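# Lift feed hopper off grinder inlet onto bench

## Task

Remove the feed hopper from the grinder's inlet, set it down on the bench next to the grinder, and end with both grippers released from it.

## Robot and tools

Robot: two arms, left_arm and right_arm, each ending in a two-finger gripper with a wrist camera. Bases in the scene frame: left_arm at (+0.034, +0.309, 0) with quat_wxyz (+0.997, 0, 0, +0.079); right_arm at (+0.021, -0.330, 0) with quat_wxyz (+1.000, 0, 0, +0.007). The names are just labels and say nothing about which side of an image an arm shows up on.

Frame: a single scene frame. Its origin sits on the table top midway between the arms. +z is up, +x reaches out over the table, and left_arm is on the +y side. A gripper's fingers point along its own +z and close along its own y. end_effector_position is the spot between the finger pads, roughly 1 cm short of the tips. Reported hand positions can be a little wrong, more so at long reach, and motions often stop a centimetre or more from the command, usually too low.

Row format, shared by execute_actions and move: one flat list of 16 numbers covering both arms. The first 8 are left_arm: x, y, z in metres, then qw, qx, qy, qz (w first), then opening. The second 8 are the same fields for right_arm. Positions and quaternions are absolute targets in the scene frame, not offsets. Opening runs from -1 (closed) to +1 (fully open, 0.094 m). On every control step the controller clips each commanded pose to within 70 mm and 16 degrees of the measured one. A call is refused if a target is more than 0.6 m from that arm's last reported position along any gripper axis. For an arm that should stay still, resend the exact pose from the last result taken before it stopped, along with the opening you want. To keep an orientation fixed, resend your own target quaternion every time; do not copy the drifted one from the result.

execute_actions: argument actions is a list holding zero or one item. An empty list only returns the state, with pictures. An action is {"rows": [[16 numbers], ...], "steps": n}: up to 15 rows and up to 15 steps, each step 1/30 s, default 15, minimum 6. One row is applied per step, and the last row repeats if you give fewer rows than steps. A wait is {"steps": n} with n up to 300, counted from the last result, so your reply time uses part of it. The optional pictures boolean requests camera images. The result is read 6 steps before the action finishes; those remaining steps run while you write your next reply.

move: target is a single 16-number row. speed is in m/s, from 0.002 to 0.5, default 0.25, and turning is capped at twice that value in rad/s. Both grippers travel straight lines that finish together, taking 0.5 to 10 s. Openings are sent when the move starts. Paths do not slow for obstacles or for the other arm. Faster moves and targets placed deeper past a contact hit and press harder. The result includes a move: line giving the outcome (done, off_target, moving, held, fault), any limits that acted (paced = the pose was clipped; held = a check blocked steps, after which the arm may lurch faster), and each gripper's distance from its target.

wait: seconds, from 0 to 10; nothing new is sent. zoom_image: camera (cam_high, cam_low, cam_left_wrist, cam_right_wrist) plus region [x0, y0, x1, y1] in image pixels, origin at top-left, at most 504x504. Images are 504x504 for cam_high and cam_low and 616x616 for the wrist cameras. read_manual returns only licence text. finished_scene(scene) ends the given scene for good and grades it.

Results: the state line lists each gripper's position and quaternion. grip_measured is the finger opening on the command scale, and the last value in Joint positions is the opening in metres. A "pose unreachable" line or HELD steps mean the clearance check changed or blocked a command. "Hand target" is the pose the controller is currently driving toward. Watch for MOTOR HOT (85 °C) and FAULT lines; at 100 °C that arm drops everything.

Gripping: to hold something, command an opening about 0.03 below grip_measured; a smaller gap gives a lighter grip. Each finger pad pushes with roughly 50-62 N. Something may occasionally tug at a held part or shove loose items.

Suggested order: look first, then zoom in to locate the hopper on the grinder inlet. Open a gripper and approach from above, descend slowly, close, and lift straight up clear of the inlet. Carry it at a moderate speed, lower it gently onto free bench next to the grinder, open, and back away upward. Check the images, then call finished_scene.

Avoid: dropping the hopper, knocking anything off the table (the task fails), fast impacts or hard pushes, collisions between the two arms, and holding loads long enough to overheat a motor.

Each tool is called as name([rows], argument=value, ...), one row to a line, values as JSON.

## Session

execute_actions(actions=[])

Scene clock: 0.00 s of 6320.00 s.
left_arm: end_effector_position=(+0.1568, +0.0446, +0.3557) grip_measured=+1.000 end_effector_quat_wxyz=(-0.044, -0.356, +0.726, -0.587) | right_arm: end_effector_position=(+0.2552, -0.2202, +0.2377) grip_measured=+1.000 end_effector_quat_wxyz=(+0.015, +0.378, +0.926, +0.010)
Joint positions: left_arm=[-1.225  0.358  0.635 -0.592  0.117 -2.063  0.094] | right_arm=[ 0.433  0.982  0.982 -1.537  0.01   1.223  0.094]
Joint velocities: left_arm=[-0.005  0.005  0.022  0.012  0.022 -0.051  0.   ] | right_arm=[-0.015  0.015 -0.037 -0.007  0.007 -0.051  0.   ]
Hand target (left_arm): +0.156, +0.045, +0.373; -0.043, -0.351, +0.718, -0.599
Hand target (right_arm): +0.261, -0.217, +0.249; +0.025, +0.378, +0.925, +0.021
camera_calibration (this result's frames):
cam_left_wrist: T_world_to_cam=[[0.557729, -0.0716985, 0.82692, -0.376947], [-0.816636, 0.130805, 0.562134, -0.0734435], [-0.14847, -0.988812, 0.0144023, 0.181578], [0, 0, 0, 1]] pos_world=[0.177217, 0.162127, 0.350376]
cam_right_wrist: T_world_to_cam=[[-0.697235, -0.716464, -0.023318, 0.0244379], [-0.591127, 0.556252, 0.584083, 0.140523], [-0.405504, 0.421027, -0.811359, 0.515657], [0, 0, 0, 1]] pos_world=[0.309207, -0.277763, 0.336876]

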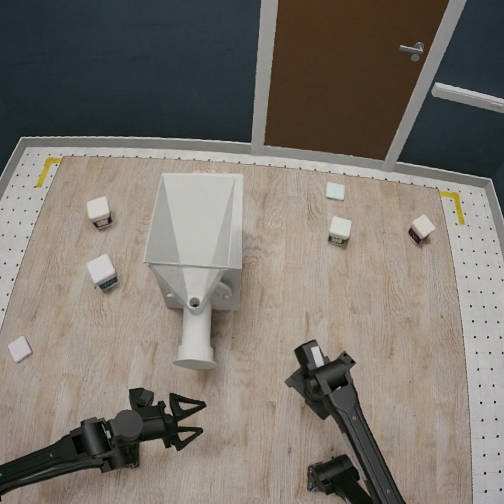

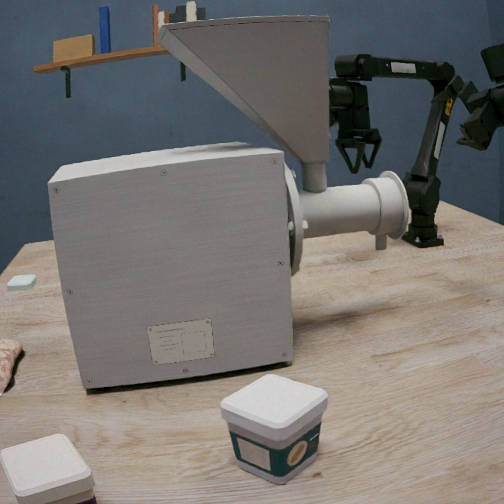

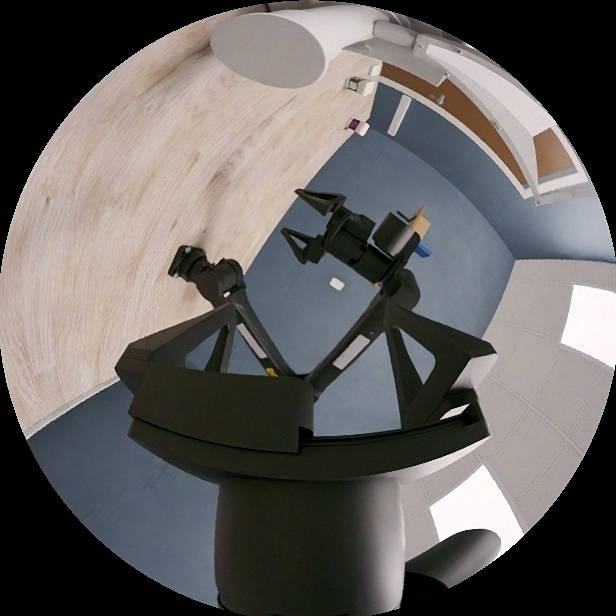

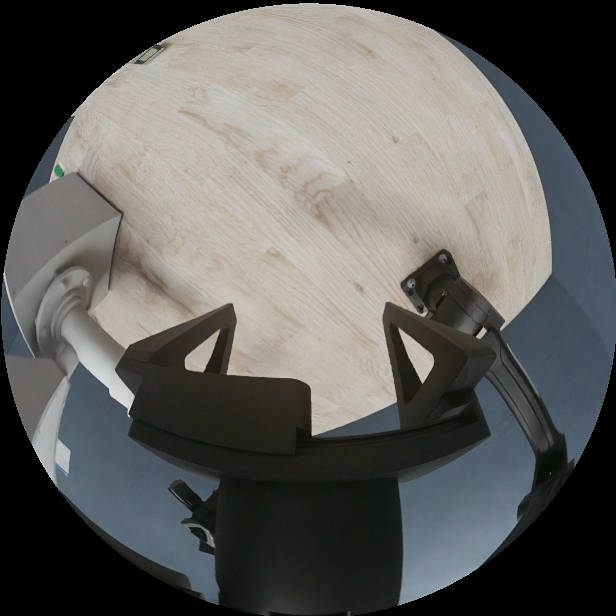

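move(target=[0.2,0.3,0.5,0.6,-0.03,0.8,-0.05,-0.2,0.25,-0.2,0.55,0.5,0.08,0.85,0.1,-0.2])

move(target=[0.42,0.23,0.64,0.55,-0.03,0.83,-0.1,-0.2,0.42,-0.03,0.64,0.52,0.08,0.84,0.14,-0.2])

move(target=[0.51,0.19,0.6,0.45,-0.03,0.885,-0.11,-0.2,0.51,0.005,0.6,0.45,0.08,0.875,0.16,-0.2], speed=0.12)

Scene clock: 5.03 s of 6320.00 s.
left_arm: end_effector_position=(+0.2023, +0.2895, +0.4807) grip_measured=-0.198 end_effector_quat_wxyz=(+0.600, -0.010, +0.800, -0.026) | right_arm: end_effector_position=(+0.2464, -0.2066, +0.5241) grip_measured=-0.198 end_effector_quat_wxyz=(+0.480, +0.088, +0.868, +0.088)
Joint positions: left_arm=[-1.493  0.341  1.098 -1.59  -1.184 -0.851  0.038] | right_arm=[ 0.944  0.72   1.38  -1.426  0.716  0.845  0.038]
Joint velocities: left_arm=[ 0.005 -0.015 -0.007  0.027  0.051  0.007 -0.001] | right_arm=[-0.005 -0.024 -0.007  0.017  0.022 -0.007  0.001]
Hand target (left_arm): +0.199, +0.303, +0.500; +0.607, -0.032, +0.792, -0.054
Hand target (right_arm): +0.242, -0.209, +0.551; +0.496, +0.089, +0.856, +0.113
Off the commanded pose (left_arm): 0.022 m, 4 deg.
Off the commanded pose (right_arm): 0.027 m, 3 deg.
Kept back: nothing.
move: off_target (left_arm, right_arm)
camera_calibration (this result's frames):
cam_left_wrist: T_world_to_cam=[[-0.0134148, -0.999256, 0.0361468, 0.276029], [-0.78249, -0.0120151, -0.622548, 0.465352], [0.622519, -0.0366359, -0.781747, 0.37974], [0, 0, 0, 1]] pos_world=[0.131441, 0.295327, 0.576587]
cam_right_wrist: T_world_to_cam=[[-0.0715418, -0.970511, -0.230194, -0.0634729], [-0.928732, 0.148987, -0.3395, 0.443531], [0.363784, 0.1895, -0.912004, 0.554033], [0, 0, 0, 1]] pos_world=[0.205832, -0.232671, 0.641247]

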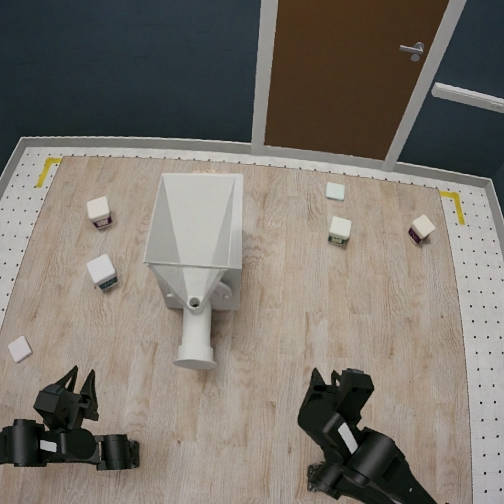

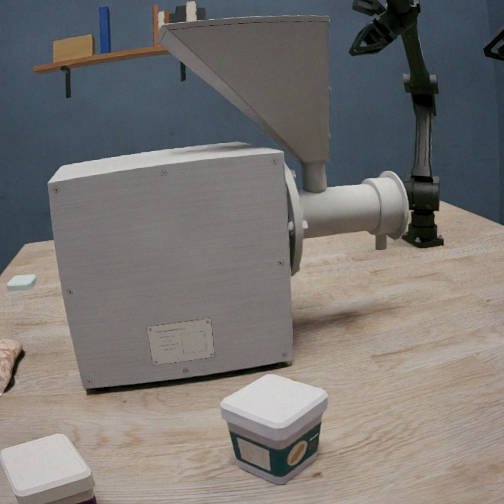

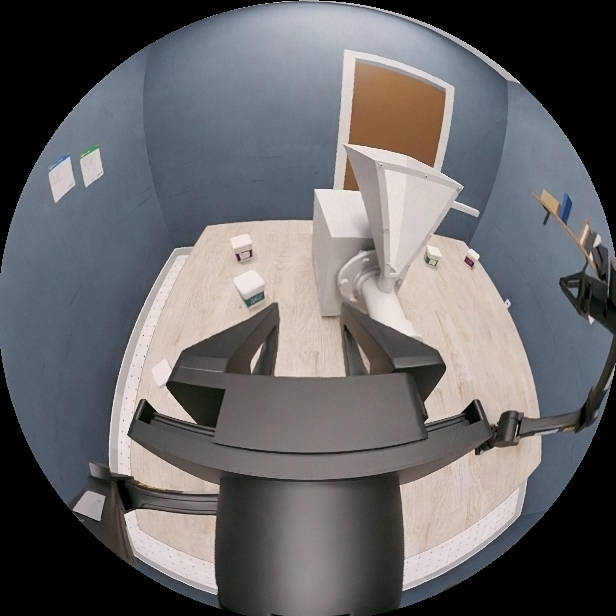

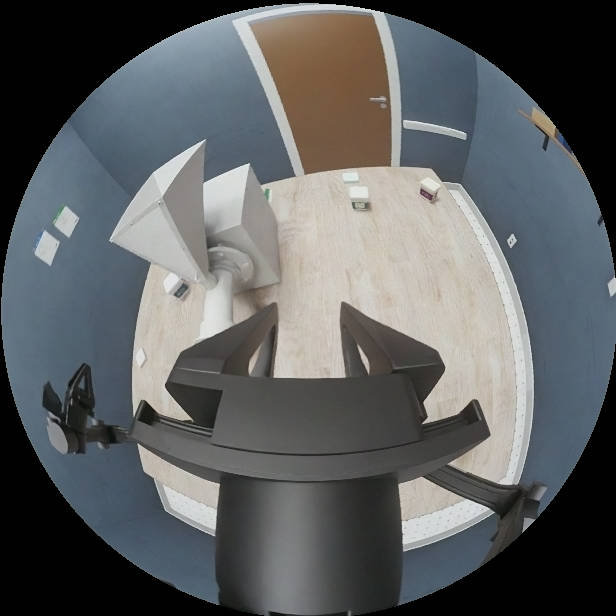

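Scene clock: 6.83 s of 6320.00 s.
left_arm: end_effector_position=(+0.4245, +0.2207, +0.6127) grip_measured=-0.198 end_effector_quat_wxyz=(+0.530, -0.025, +0.842, -0.093) | right_arm: end_effector_position=(+0.4204, -0.0211, +0.6117) grip_measured=-0.198 end_effector_quat_wxyz=(+0.503, +0.072, +0.853, +0.123)
Joint positions: left_arm=[-0.43   0.998  1.646 -1.085 -0.115 -0.257  0.038] | right_arm=[ 0.841  1.348  1.957 -1.211  0.607  0.695  0.038]
Joint velocities: left_arm=[-0.015 -0.015  0.017  0.012 -0.037  0.007  0.001] | right_arm=[-0.015  0.005  0.007 -0.007 -0.007  0.022 -0.   ]
Hand target (left_arm): +0.415, +0.228, +0.639; +0.546, -0.032, +0.831, -0.097
Hand target (right_arm): +0.417, -0.034, +0.644; +0.520, +0.080, +0.839, +0.139
Off the commanded pose (left_arm): 0.029 m, 3 deg.
Off the commanded pose (right_arm): 0.030 m, 3 deg.
Kept back: nothing.
move: off_target (left_arm, right_arm)
camera_calibration (this result's frames):
cam_left_wrist: T_world_to_cam=[[-0.0585697, -0.984381, 0.166021, 0.141772], [-0.873902, -0.0298327, -0.485185, 0.679143], [0.48256, -0.173503, -0.858506, 0.478752], [0, 0, 0, 1]] pos_world=[0.370782, 0.242883, 0.716984]
cam_right_wrist: T_world_to_cam=[[-0.0020716, -0.961514, -0.274749, 0.147403], [-0.913065, 0.113864, -0.391595, 0.631786], [0.407808, 0.250053, -0.878161, 0.497562], [0, 0, 0, 1]] pos_world=[0.374258, -0.0546248, 0.724843]

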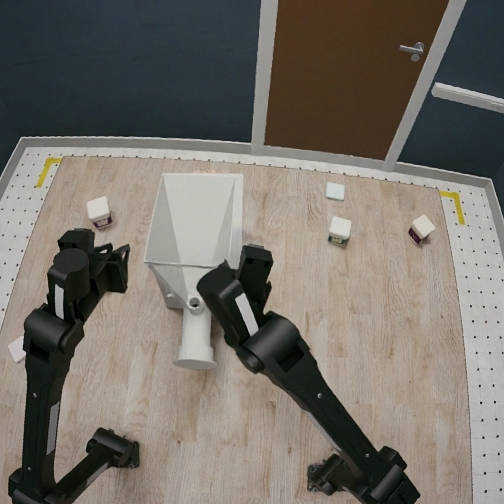

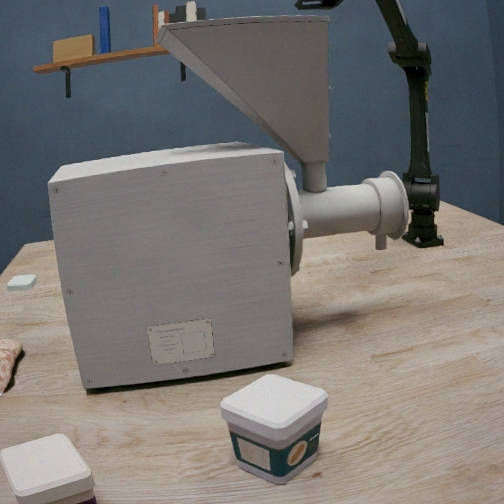

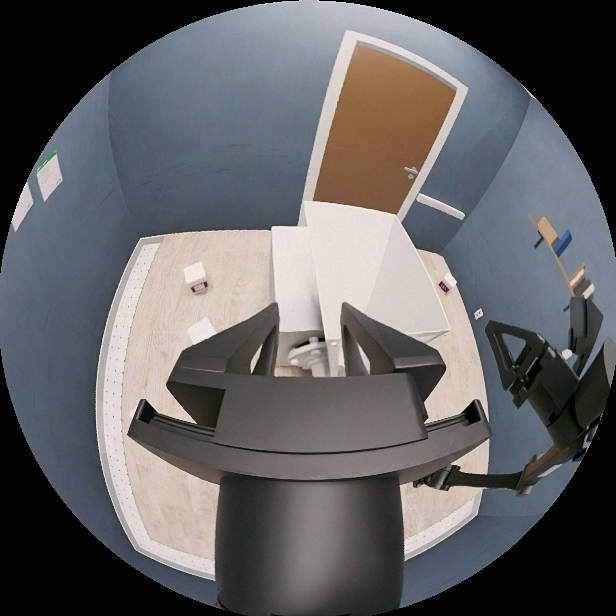

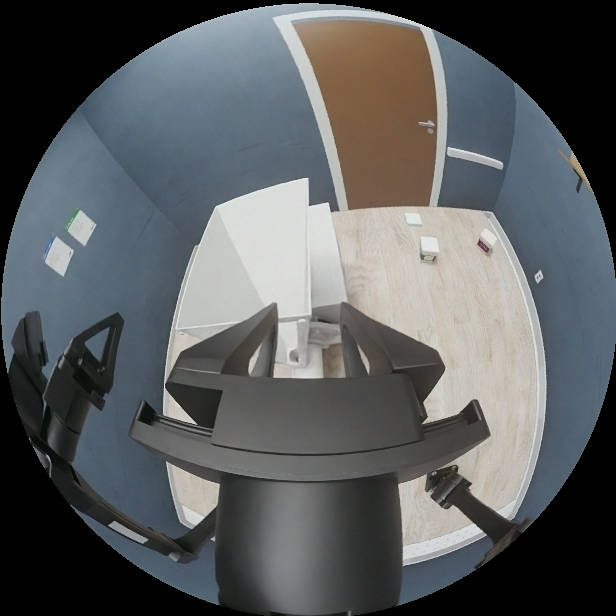

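Scene clock: 7.97 s of 6320.00 s.
left_arm: end_effector_position=(+0.5083, +0.1862, +0.5796) grip_measured=-0.198 end_effector_quat_wxyz=(+0.440, -0.021, +0.892, -0.103) | right_arm: end_effector_position=(+0.5085, +0.0098, +0.5743) grip_measured=-0.198 end_effector_quat_wxyz=(+0.437, +0.073, +0.885, +0.143)
Joint positions: left_arm=[-0.43   1.27   1.861 -1.224 -0.053 -0.292  0.038] | right_arm=[ 0.706  1.572  2.157 -1.261  0.392  0.695  0.038]
Joint velocities: left_arm=[-0.005 -0.005  0.007  0.012 -0.007 -0.007 -0.001] | right_arm=[-0.015  0.005  0.022 -0.002  0.007  0.007  0.   ]
Hand target (left_arm): +0.509, +0.190, +0.600; +0.451, -0.030, +0.885, -0.109
Hand target (right_arm): +0.509, +0.005, +0.601; +0.452, +0.079, +0.875, +0.158
Off the commanded pose (left_arm): 0.021 m, 2 deg.
Off the commanded pose (right_arm): 0.026 m, 3 deg.
Kept back: nothing.
move: off_target (left_arm, right_arm)
camera_calibration (this result's frames):
cam_left_wrist: T_world_to_cam=[[-0.0584637, -0.980942, 0.185297, 0.106366], [-0.954392, 0.000485005, -0.298556, 0.662404], [0.292776, -0.194301, -0.936231, 0.549264], [0, 0, 0, 1]] pos_world=[0.4776, 0.210741, 0.692294]
cam_right_wrist: T_world_to_cam=[[-0.00726183, -0.950665, -0.310136, 0.189858], [-0.963256, 0.0899217, -0.253084, 0.64032], [0.268486, 0.296902, -0.916387, 0.51338], [0, 0, 0, 1]] pos_world=[0.480336, -0.0295116, 0.691391]

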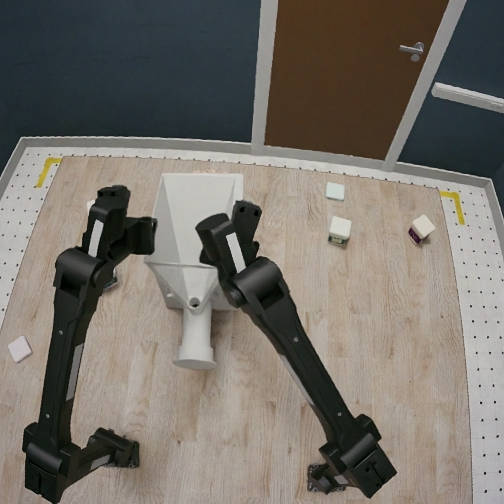

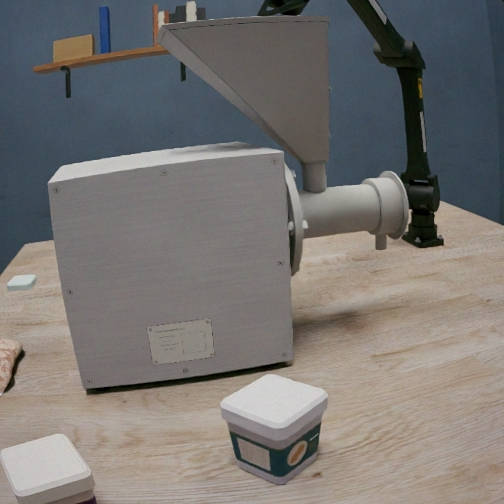

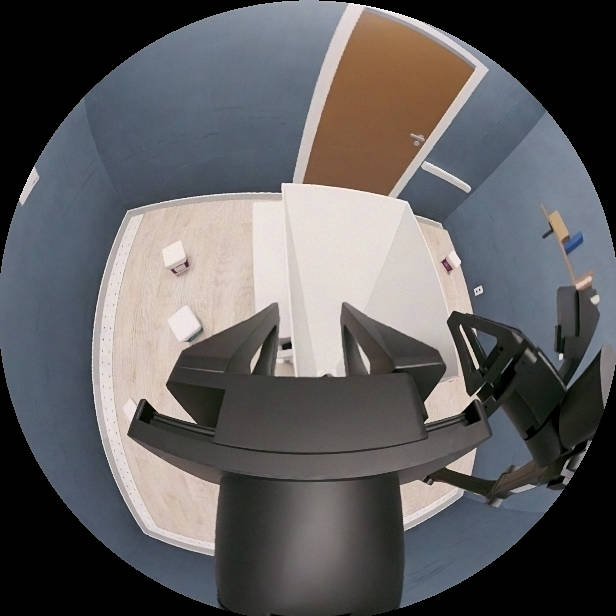

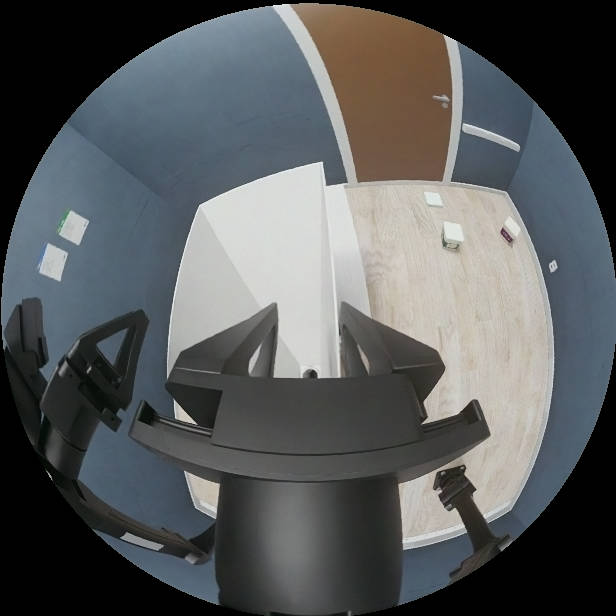

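move(target=[0.51,0.196,0.52,0.37,-0.03,0.922,-0.11,-0.2,0.51,-0.004,0.525,0.37,0.08,0.912,0.16,-0.2], speed=0.06)

Scene clock: 9.80 s of 6320.00 s.
left_arm: end_effector_position=(+0.5087, +0.1908, +0.5345) grip_measured=-0.198 end_effector_quat_wxyz=(+0.388, -0.022, +0.914, -0.113) | right_arm: end_effector_position=(+0.5100, +0.0046, +0.5253) grip_measured=-0.199 end_effector_quat_wxyz=(+0.373, +0.069, +0.912, +0.158)
Joint positions: left_arm=[-0.397  1.27   1.784 -1.252  0.015 -0.293  0.038] | right_arm=[ 0.661  1.549  2.044 -1.262  0.257  0.716  0.038]
Joint velocities: left_arm=[-0.024  0.005 -0.002 -0.007 -0.007 -0.051 -0.   ] | right_arm=[-0.005  0.005 -0.002 -0.007 -0.007  0.022 -0.   ]
Hand target (left_arm): +0.510, +0.196, +0.520; +0.370, -0.030, +0.922, -0.108
Hand target (right_arm): +0.511, -0.003, +0.525; +0.371, +0.079, +0.912, +0.158
Off the commanded pose (left_arm): 0.015 m, 2 deg.
Off the commanded pose (right_arm): 0.009 m, 1 deg.
Kept back: nothing.
move: off_target (left_arm)
camera_calibration (this result's frames):
cam_left_wrist: T_world_to_cam=[[-0.0549347, -0.976778, 0.207093, 0.105057], [-0.981729, 0.0149948, -0.189695, 0.602227], [0.182184, -0.21373, -0.959754, 0.580353], [0, 0, 0, 1]] pos_world=[0.491264, 0.217626, 0.649479]
cam_right_wrist: T_world_to_cam=[[-0.00857773, -0.943003, -0.332675, 0.182206], [-0.991035, 0.052375, -0.12291, 0.575713], [0.133328, 0.328638, -0.934998, 0.548133], [0, 0, 0, 1]] pos_world=[0.499033, -0.0384701, 0.643879]

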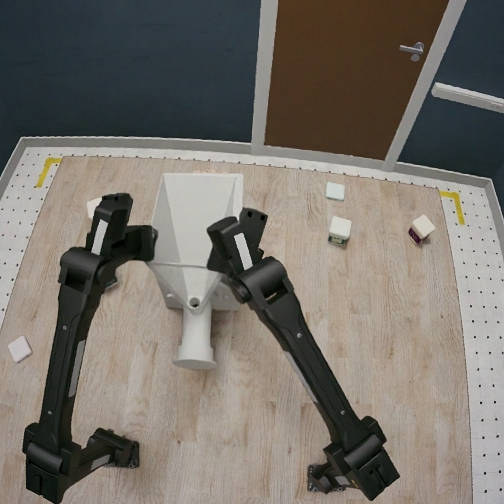

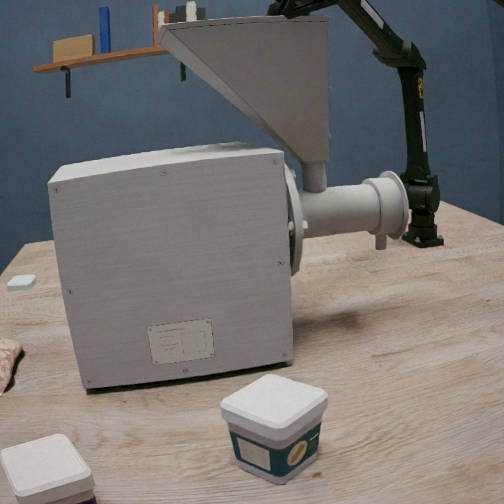

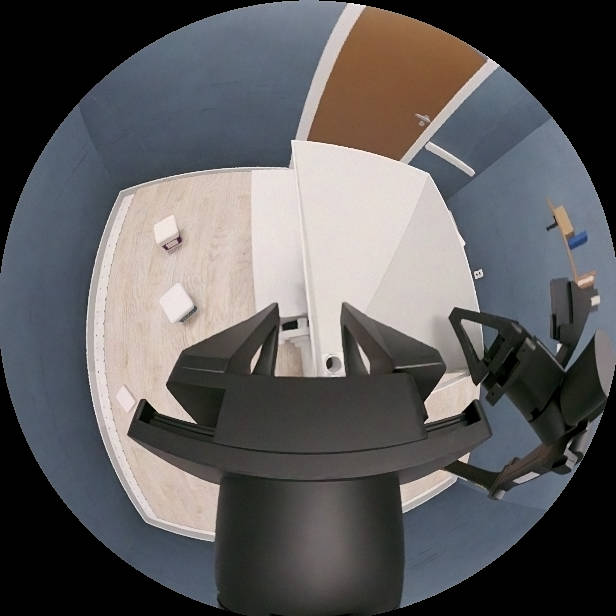

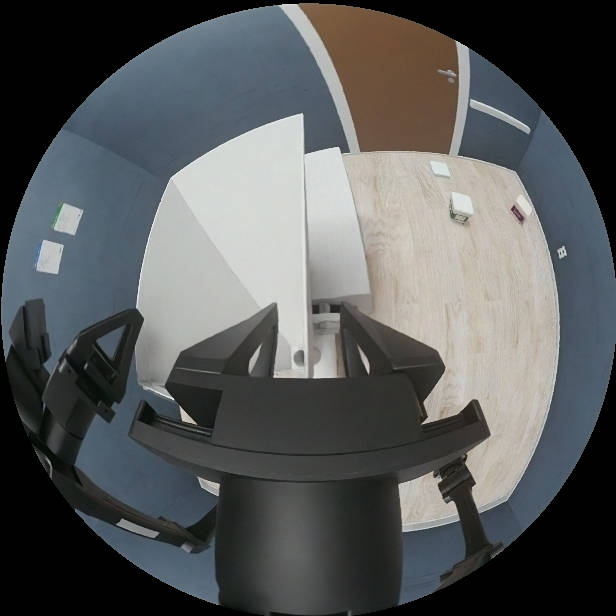

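move(target=[0.51,0.187,0.495,0.36,-0.03,0.926,-0.11,-0.2,0.51,0.0,0.508,0.36,0.08,0.915,0.16,-0.2], speed=0.04)

move(target=[0.51,0.185,0.5,0.36,-0.03,0.926,-0.11,-1,0.51,0.004,0.508,0.36,0.08,0.915,0.16,-1])

Scene clock: 11.27 s of 6320.00 s.
left_arm: end_effector_position=(+0.5091, +0.1909, +0.5082) grip_measured=-0.198 end_effector_quat_wxyz=(+0.367, -0.031, +0.923, -0.111) | right_arm: end_effector_position=(+0.5072, +0.0024, +0.5222) grip_measured=-0.199 end_effector_quat_wxyz=(+0.371, +0.077, +0.910, +0.167)
Joint positions: left_arm=[-0.397  1.266  1.726 -1.244  0.015 -0.312  0.038] | right_arm=[ 0.658  1.53   2.011 -1.242  0.245  0.734  0.038]
Joint velocities: left_arm=[-0.005  0.015  0.007 -0.012  0.051 -0.007 -0.   ] | right_arm=[ 0.005 -0.015  0.002 -0.002  0.066 -0.007  0.   ]
Hand target (left_arm): +0.510, +0.187, +0.495; +0.360, -0.030, +0.926, -0.109
Hand target (right_arm): +0.510, +0.000, +0.508; +0.360, +0.080, +0.916, +0.160
Off the commanded pose (left_arm): 0.014 m, 1 deg.
Off the commanded pose (right_arm): 0.015 m, 2 deg.
Kept back: nothing.
move: off_target (left_arm, right_arm)
camera_calibration (this result's frames):
cam_left_wrist: T_world_to_cam=[[-0.0318791, -0.976976, 0.210956, 0.0968953], [-0.989733, 0.00143415, -0.142924, 0.580535], [0.13933, -0.213347, -0.96699, 0.580478], [0, 0, 0, 1]] pos_world=[0.496785, 0.217675, 0.623848]
cam_right_wrist: T_world_to_cam=[[-0.0173162, -0.934978, -0.354282, 0.194731], [-0.991225, 0.0624949, -0.116481, 0.569445], [0.131048, 0.349156, -0.927856, 0.543772], [0, 0, 0, 1]] pos_world=[0.496559, -0.0433798, 0.639861]

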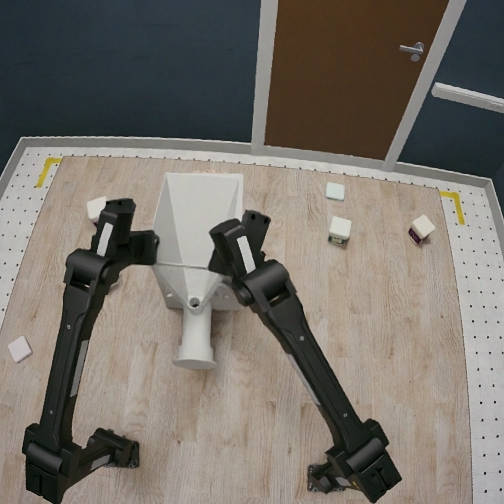

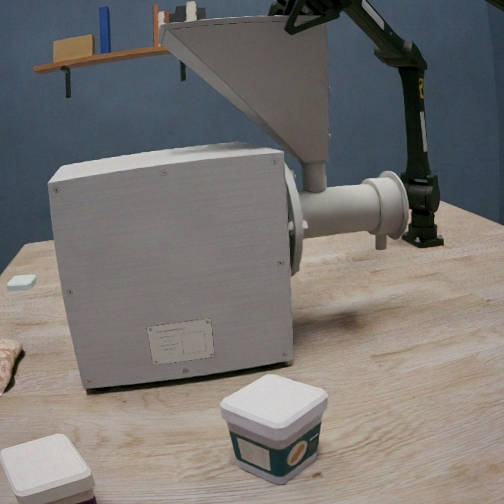

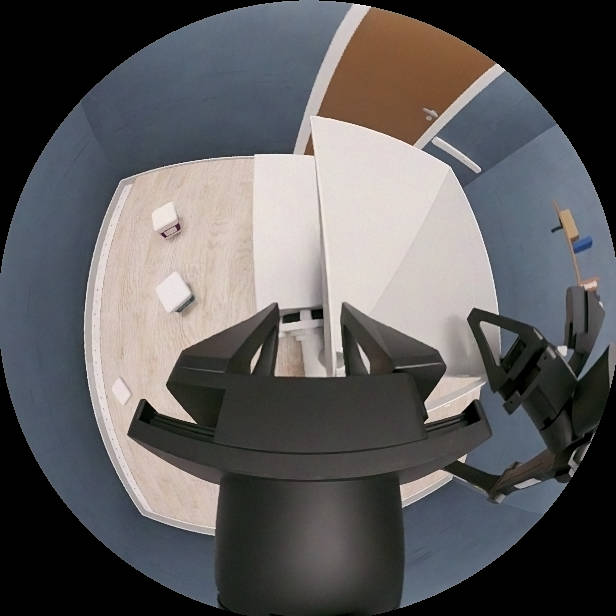

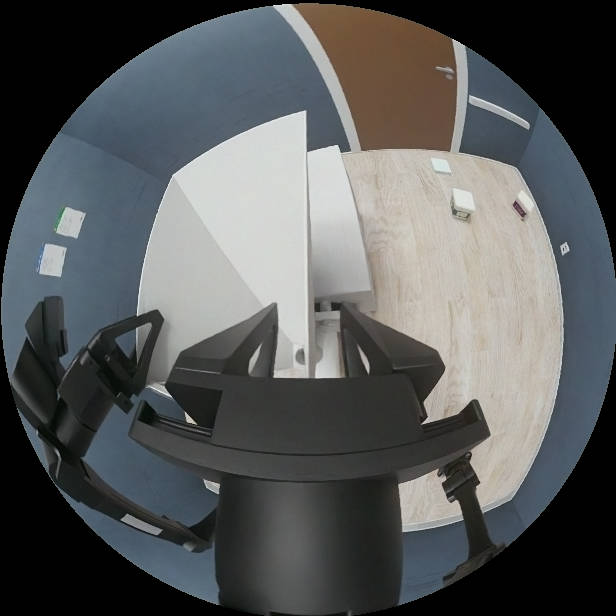

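Scene clock: 11.97 s of 6320.00 s.
left_arm: end_effector_position=(+0.5067, +0.1800, +0.5106) grip_measured=-0.969 end_effector_quat_wxyz=(+0.365, -0.049, +0.920, -0.133) | right_arm: end_effector_position=(+0.5063, +0.0024, +0.5258) grip_measured=-0.984 end_effector_quat_wxyz=(+0.376, +0.075, +0.908, +0.168)
Joint positions: left_arm=[-0.414  1.264  1.726 -1.236  0.03  -0.374  0.001] | right_arm=[ 0.66   1.526  2.011 -1.236  0.251  0.731  0.001]
Joint velocities: left_arm=[ 0.005 -0.015 -0.007 -0.007  0.081 -0.037  0.001] | right_arm=[-0.005  0.005 -0.007 -0.002  0.037 -0.022  0.001]
Hand target (left_arm): +0.510, +0.185, +0.500; +0.360, -0.030, +0.926, -0.110
Hand target (right_arm): +0.510, +0.004, +0.508; +0.361, +0.080, +0.915, +0.160
Off the commanded pose (left_arm): 0.012 m, 4 deg.
Off the commanded pose (right_arm): 0.018 m, 2 deg.
Kept back: nothing.
move: off_target (left_arm, right_arm)
camera_calibration (this result's frames):
cam_left_wrist: T_world_to_cam=[[-0.0157072, -0.964094, 0.265095, 0.0475567], [-0.990313, -0.0215814, -0.137164, 0.580031], [0.13796, -0.264681, -0.954416, 0.584379], [0, 0, 0, 1]] pos_world=[0.494538, 0.213041, 0.624694]
cam_right_wrist: T_world_to_cam=[[-0.0122802, -0.934759, -0.35507, 0.193894], [-0.989892, 0.0615411, -0.127778, 0.574204], [0.141293, 0.349912, -0.926066, 0.541094], [0, 0, 0, 1]] pos_world=[0.494328, -0.0434285, 0.643305]

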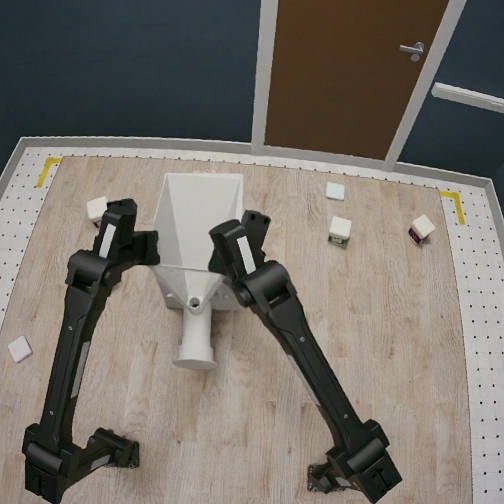

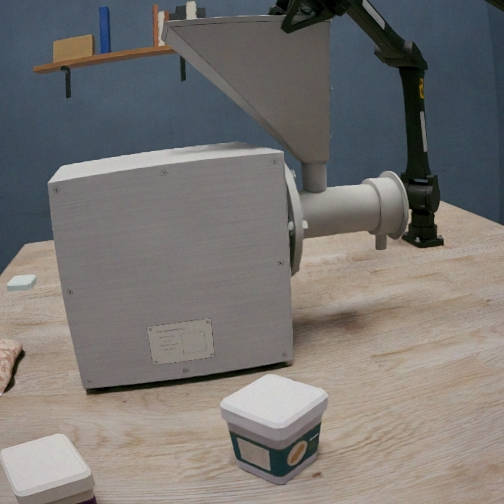

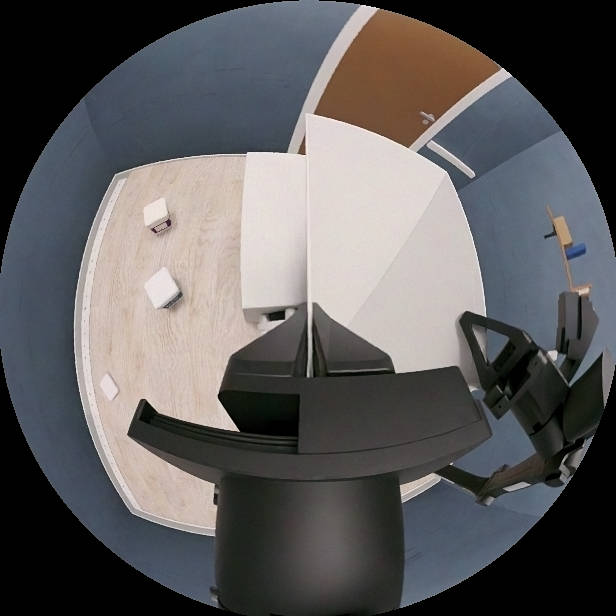

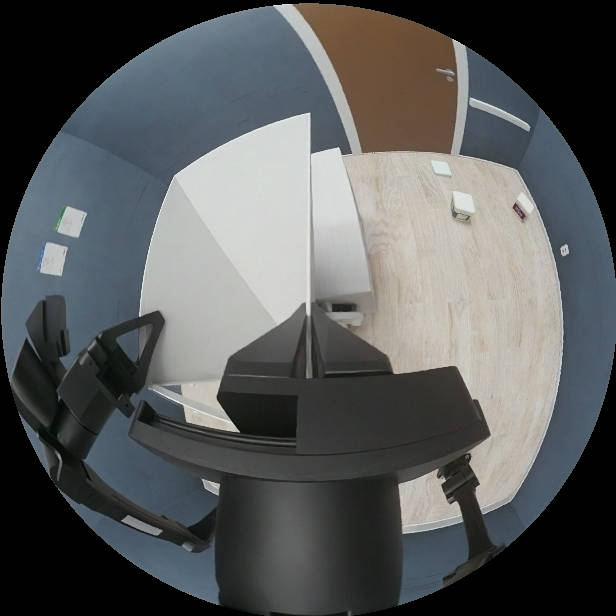

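move(target=[0.495,0.188,0.59,0.46,-0.12,0.87,-0.09,-1,0.525,0.01,0.6,0.42,0,0.89,0.2,-1], speed=0.06)

move(target=[0.53,0.165,0.59,0.414,0.11,0.882,-0.2,-1,0.472,-0.002,0.6,0.452,0.233,0.858,0.088,-1], speed=0.06)

Scene clock: 14.73 s of 6320.00 s.
left_arm: end_effector_position=(+0.4980, +0.1860, +0.5144) grip_measured=-0.971 end_effector_quat_wxyz=(+0.382, -0.136, +0.910, -0.083) | right_arm: end_effector_position=(+0.5236, +0.0088, +0.5278) grip_measured=-0.983 end_effector_quat_wxyz=(+0.360, +0.008, +0.918, +0.168)
Joint positions: left_arm=[-0.484  1.251  1.726 -1.26  -0.187 -0.544  0.001] | right_arm=[ 0.623  1.591  2.108 -1.281  0.153  0.589  0.001]
Joint velocities: left_arm=[ 0.005  0.005 -0.002 -0.012  0.037 -0.007  0.   ] | right_arm=[-0.015 -0.005  0.002 -0.002  0.007 -0.037 -0.002]
Hand target (left_arm): +0.487, +0.191, +0.587; +0.462, -0.124, +0.873, -0.093
Hand target (right_arm): +0.517, +0.004, +0.597; +0.419, +0.001, +0.886, +0.199
Off the commanded pose (left_arm): 0.076 m, 10 deg.
Off the commanded pose (right_arm): 0.072 m, 8 deg.
Kept back: nothing.
move: off_target (left_arm, right_arm)
camera_calibration (this result's frames):
cam_left_wrist: T_world_to_cam=[[0.17761, -0.954804, 0.238336, -0.0320613], [-0.964314, -0.21718, -0.151434, 0.602843], [0.196352, -0.202934, -0.959304, 0.552689], [0, 0, 0, 1]] pos_world=[0.478503, 0.212473, 0.629129]
cam_right_wrist: T_world_to_cam=[[0.105378, -0.9458, -0.307176, 0.114022], [-0.990704, -0.0731245, -0.114714, 0.585954], [0.0860346, 0.316409, -0.944713, 0.57728], [0, 0, 0, 1]] pos_world=[0.518826, -0.0319673, 0.647606]

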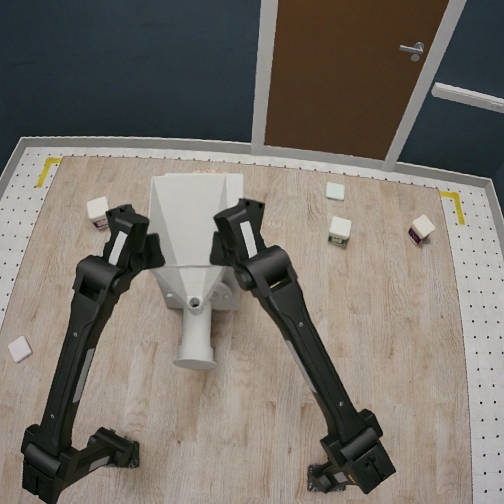

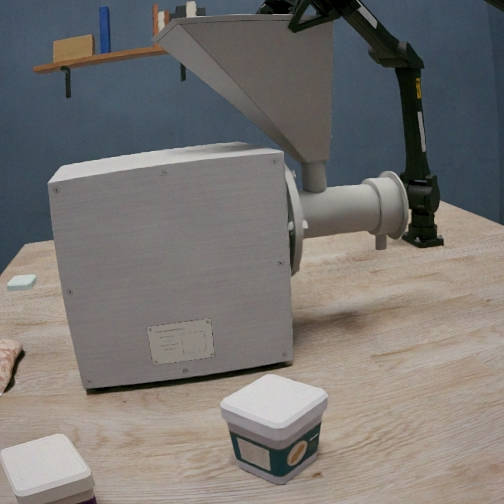

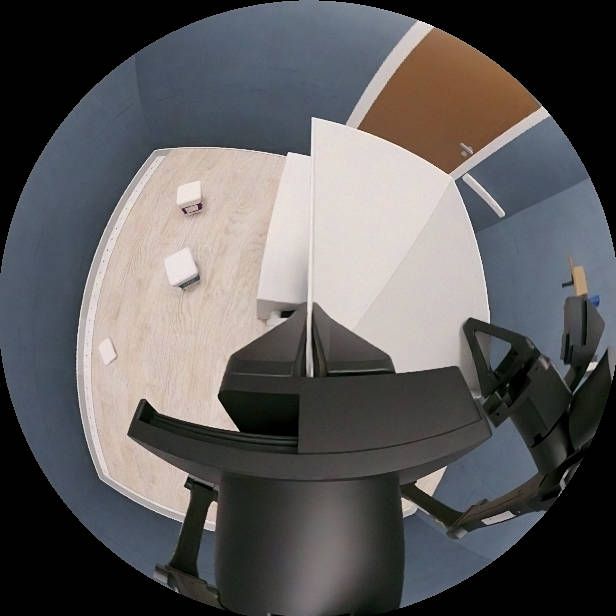

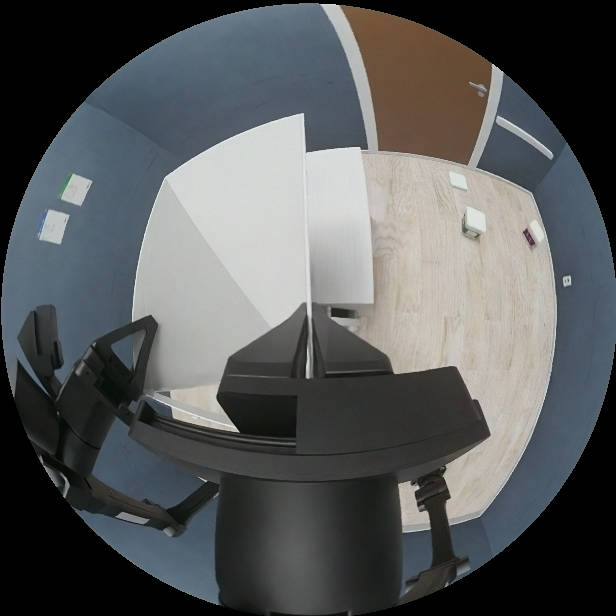

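Scene clock: 19.57 s of 6320.00 s.
left_arm: end_effector_position=(+0.5280, +0.1671, +0.5230) grip_measured=-0.970 end_effector_quat_wxyz=(+0.351, +0.087, +0.911, -0.200) | right_arm: end_effector_position=(+0.4723, -0.0011, +0.5406) grip_measured=-0.982 end_effector_quat_wxyz=(+0.405, +0.233, +0.882, +0.064)
Joint positions: left_arm=[-0.333  1.35   1.831 -1.271  0.318 -0.117  0.001] | right_arm=[ 0.801  1.624  2.209 -1.553  0.635  1.127  0.001]
Joint velocities: left_arm=[ 0.005  0.005  0.022  0.007  0.081 -0.007 -0.   ] | right_arm=[-0.015  0.005 -0.007 -0.027 -0.022 -0.022  0.   ]
Hand target (left_arm): +0.523, +0.166, +0.586; +0.411, +0.109, +0.882, -0.200
Hand target (right_arm): +0.466, -0.008, +0.595; +0.451, +0.235, +0.856, +0.093
Off the commanded pose (left_arm): 0.067 m, 8 deg.
Off the commanded pose (right_arm): 0.059 m, 7 deg.
Kept back: nothing.
move: off_target (left_arm, right_arm)
camera_calibration (this result's frames):
cam_left_wrist: T_world_to_cam=[[-0.306241, -0.907641, 0.287061, 0.164627], [-0.949281, 0.268583, -0.163489, 0.546203], [0.0712893, -0.322569, -0.943858, 0.629169], [0, 0, 0, 1]] pos_world=[0.524063, 0.205671, 0.635886]
cam_right_wrist: T_world_to_cam=[[-0.360378, -0.885003, -0.294785, 0.327367], [-0.897753, 0.414879, -0.148036, 0.510487], [0.253312, 0.211296, -0.944027, 0.517508], [0, 0, 0, 1]] pos_world=[0.445176, -0.0314164, 0.660615]

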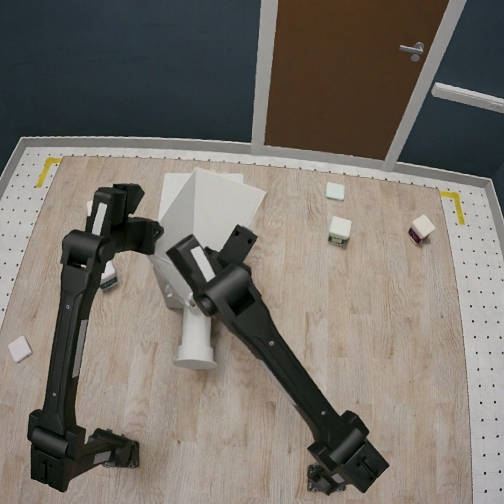

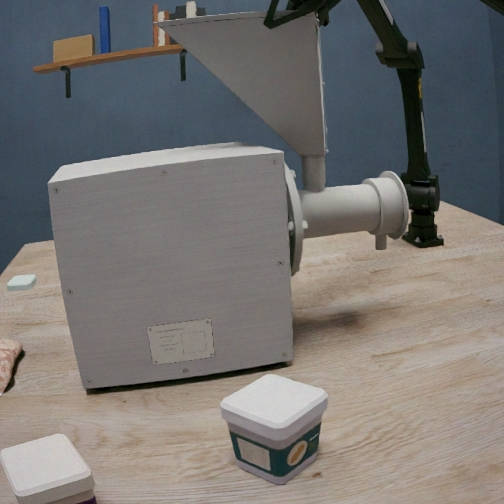

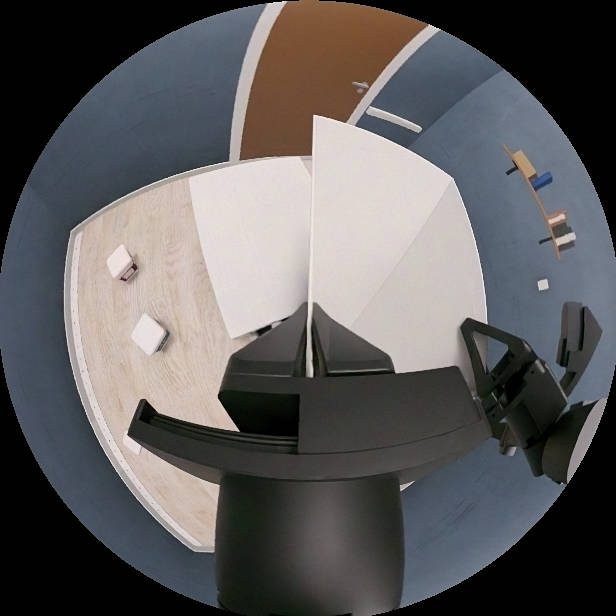

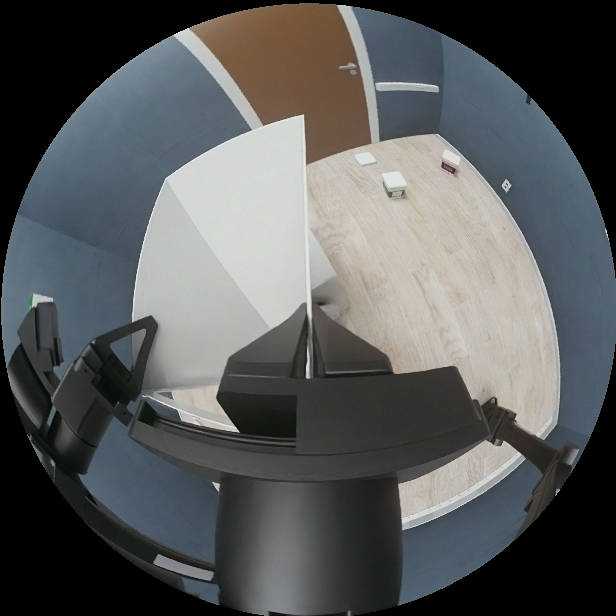

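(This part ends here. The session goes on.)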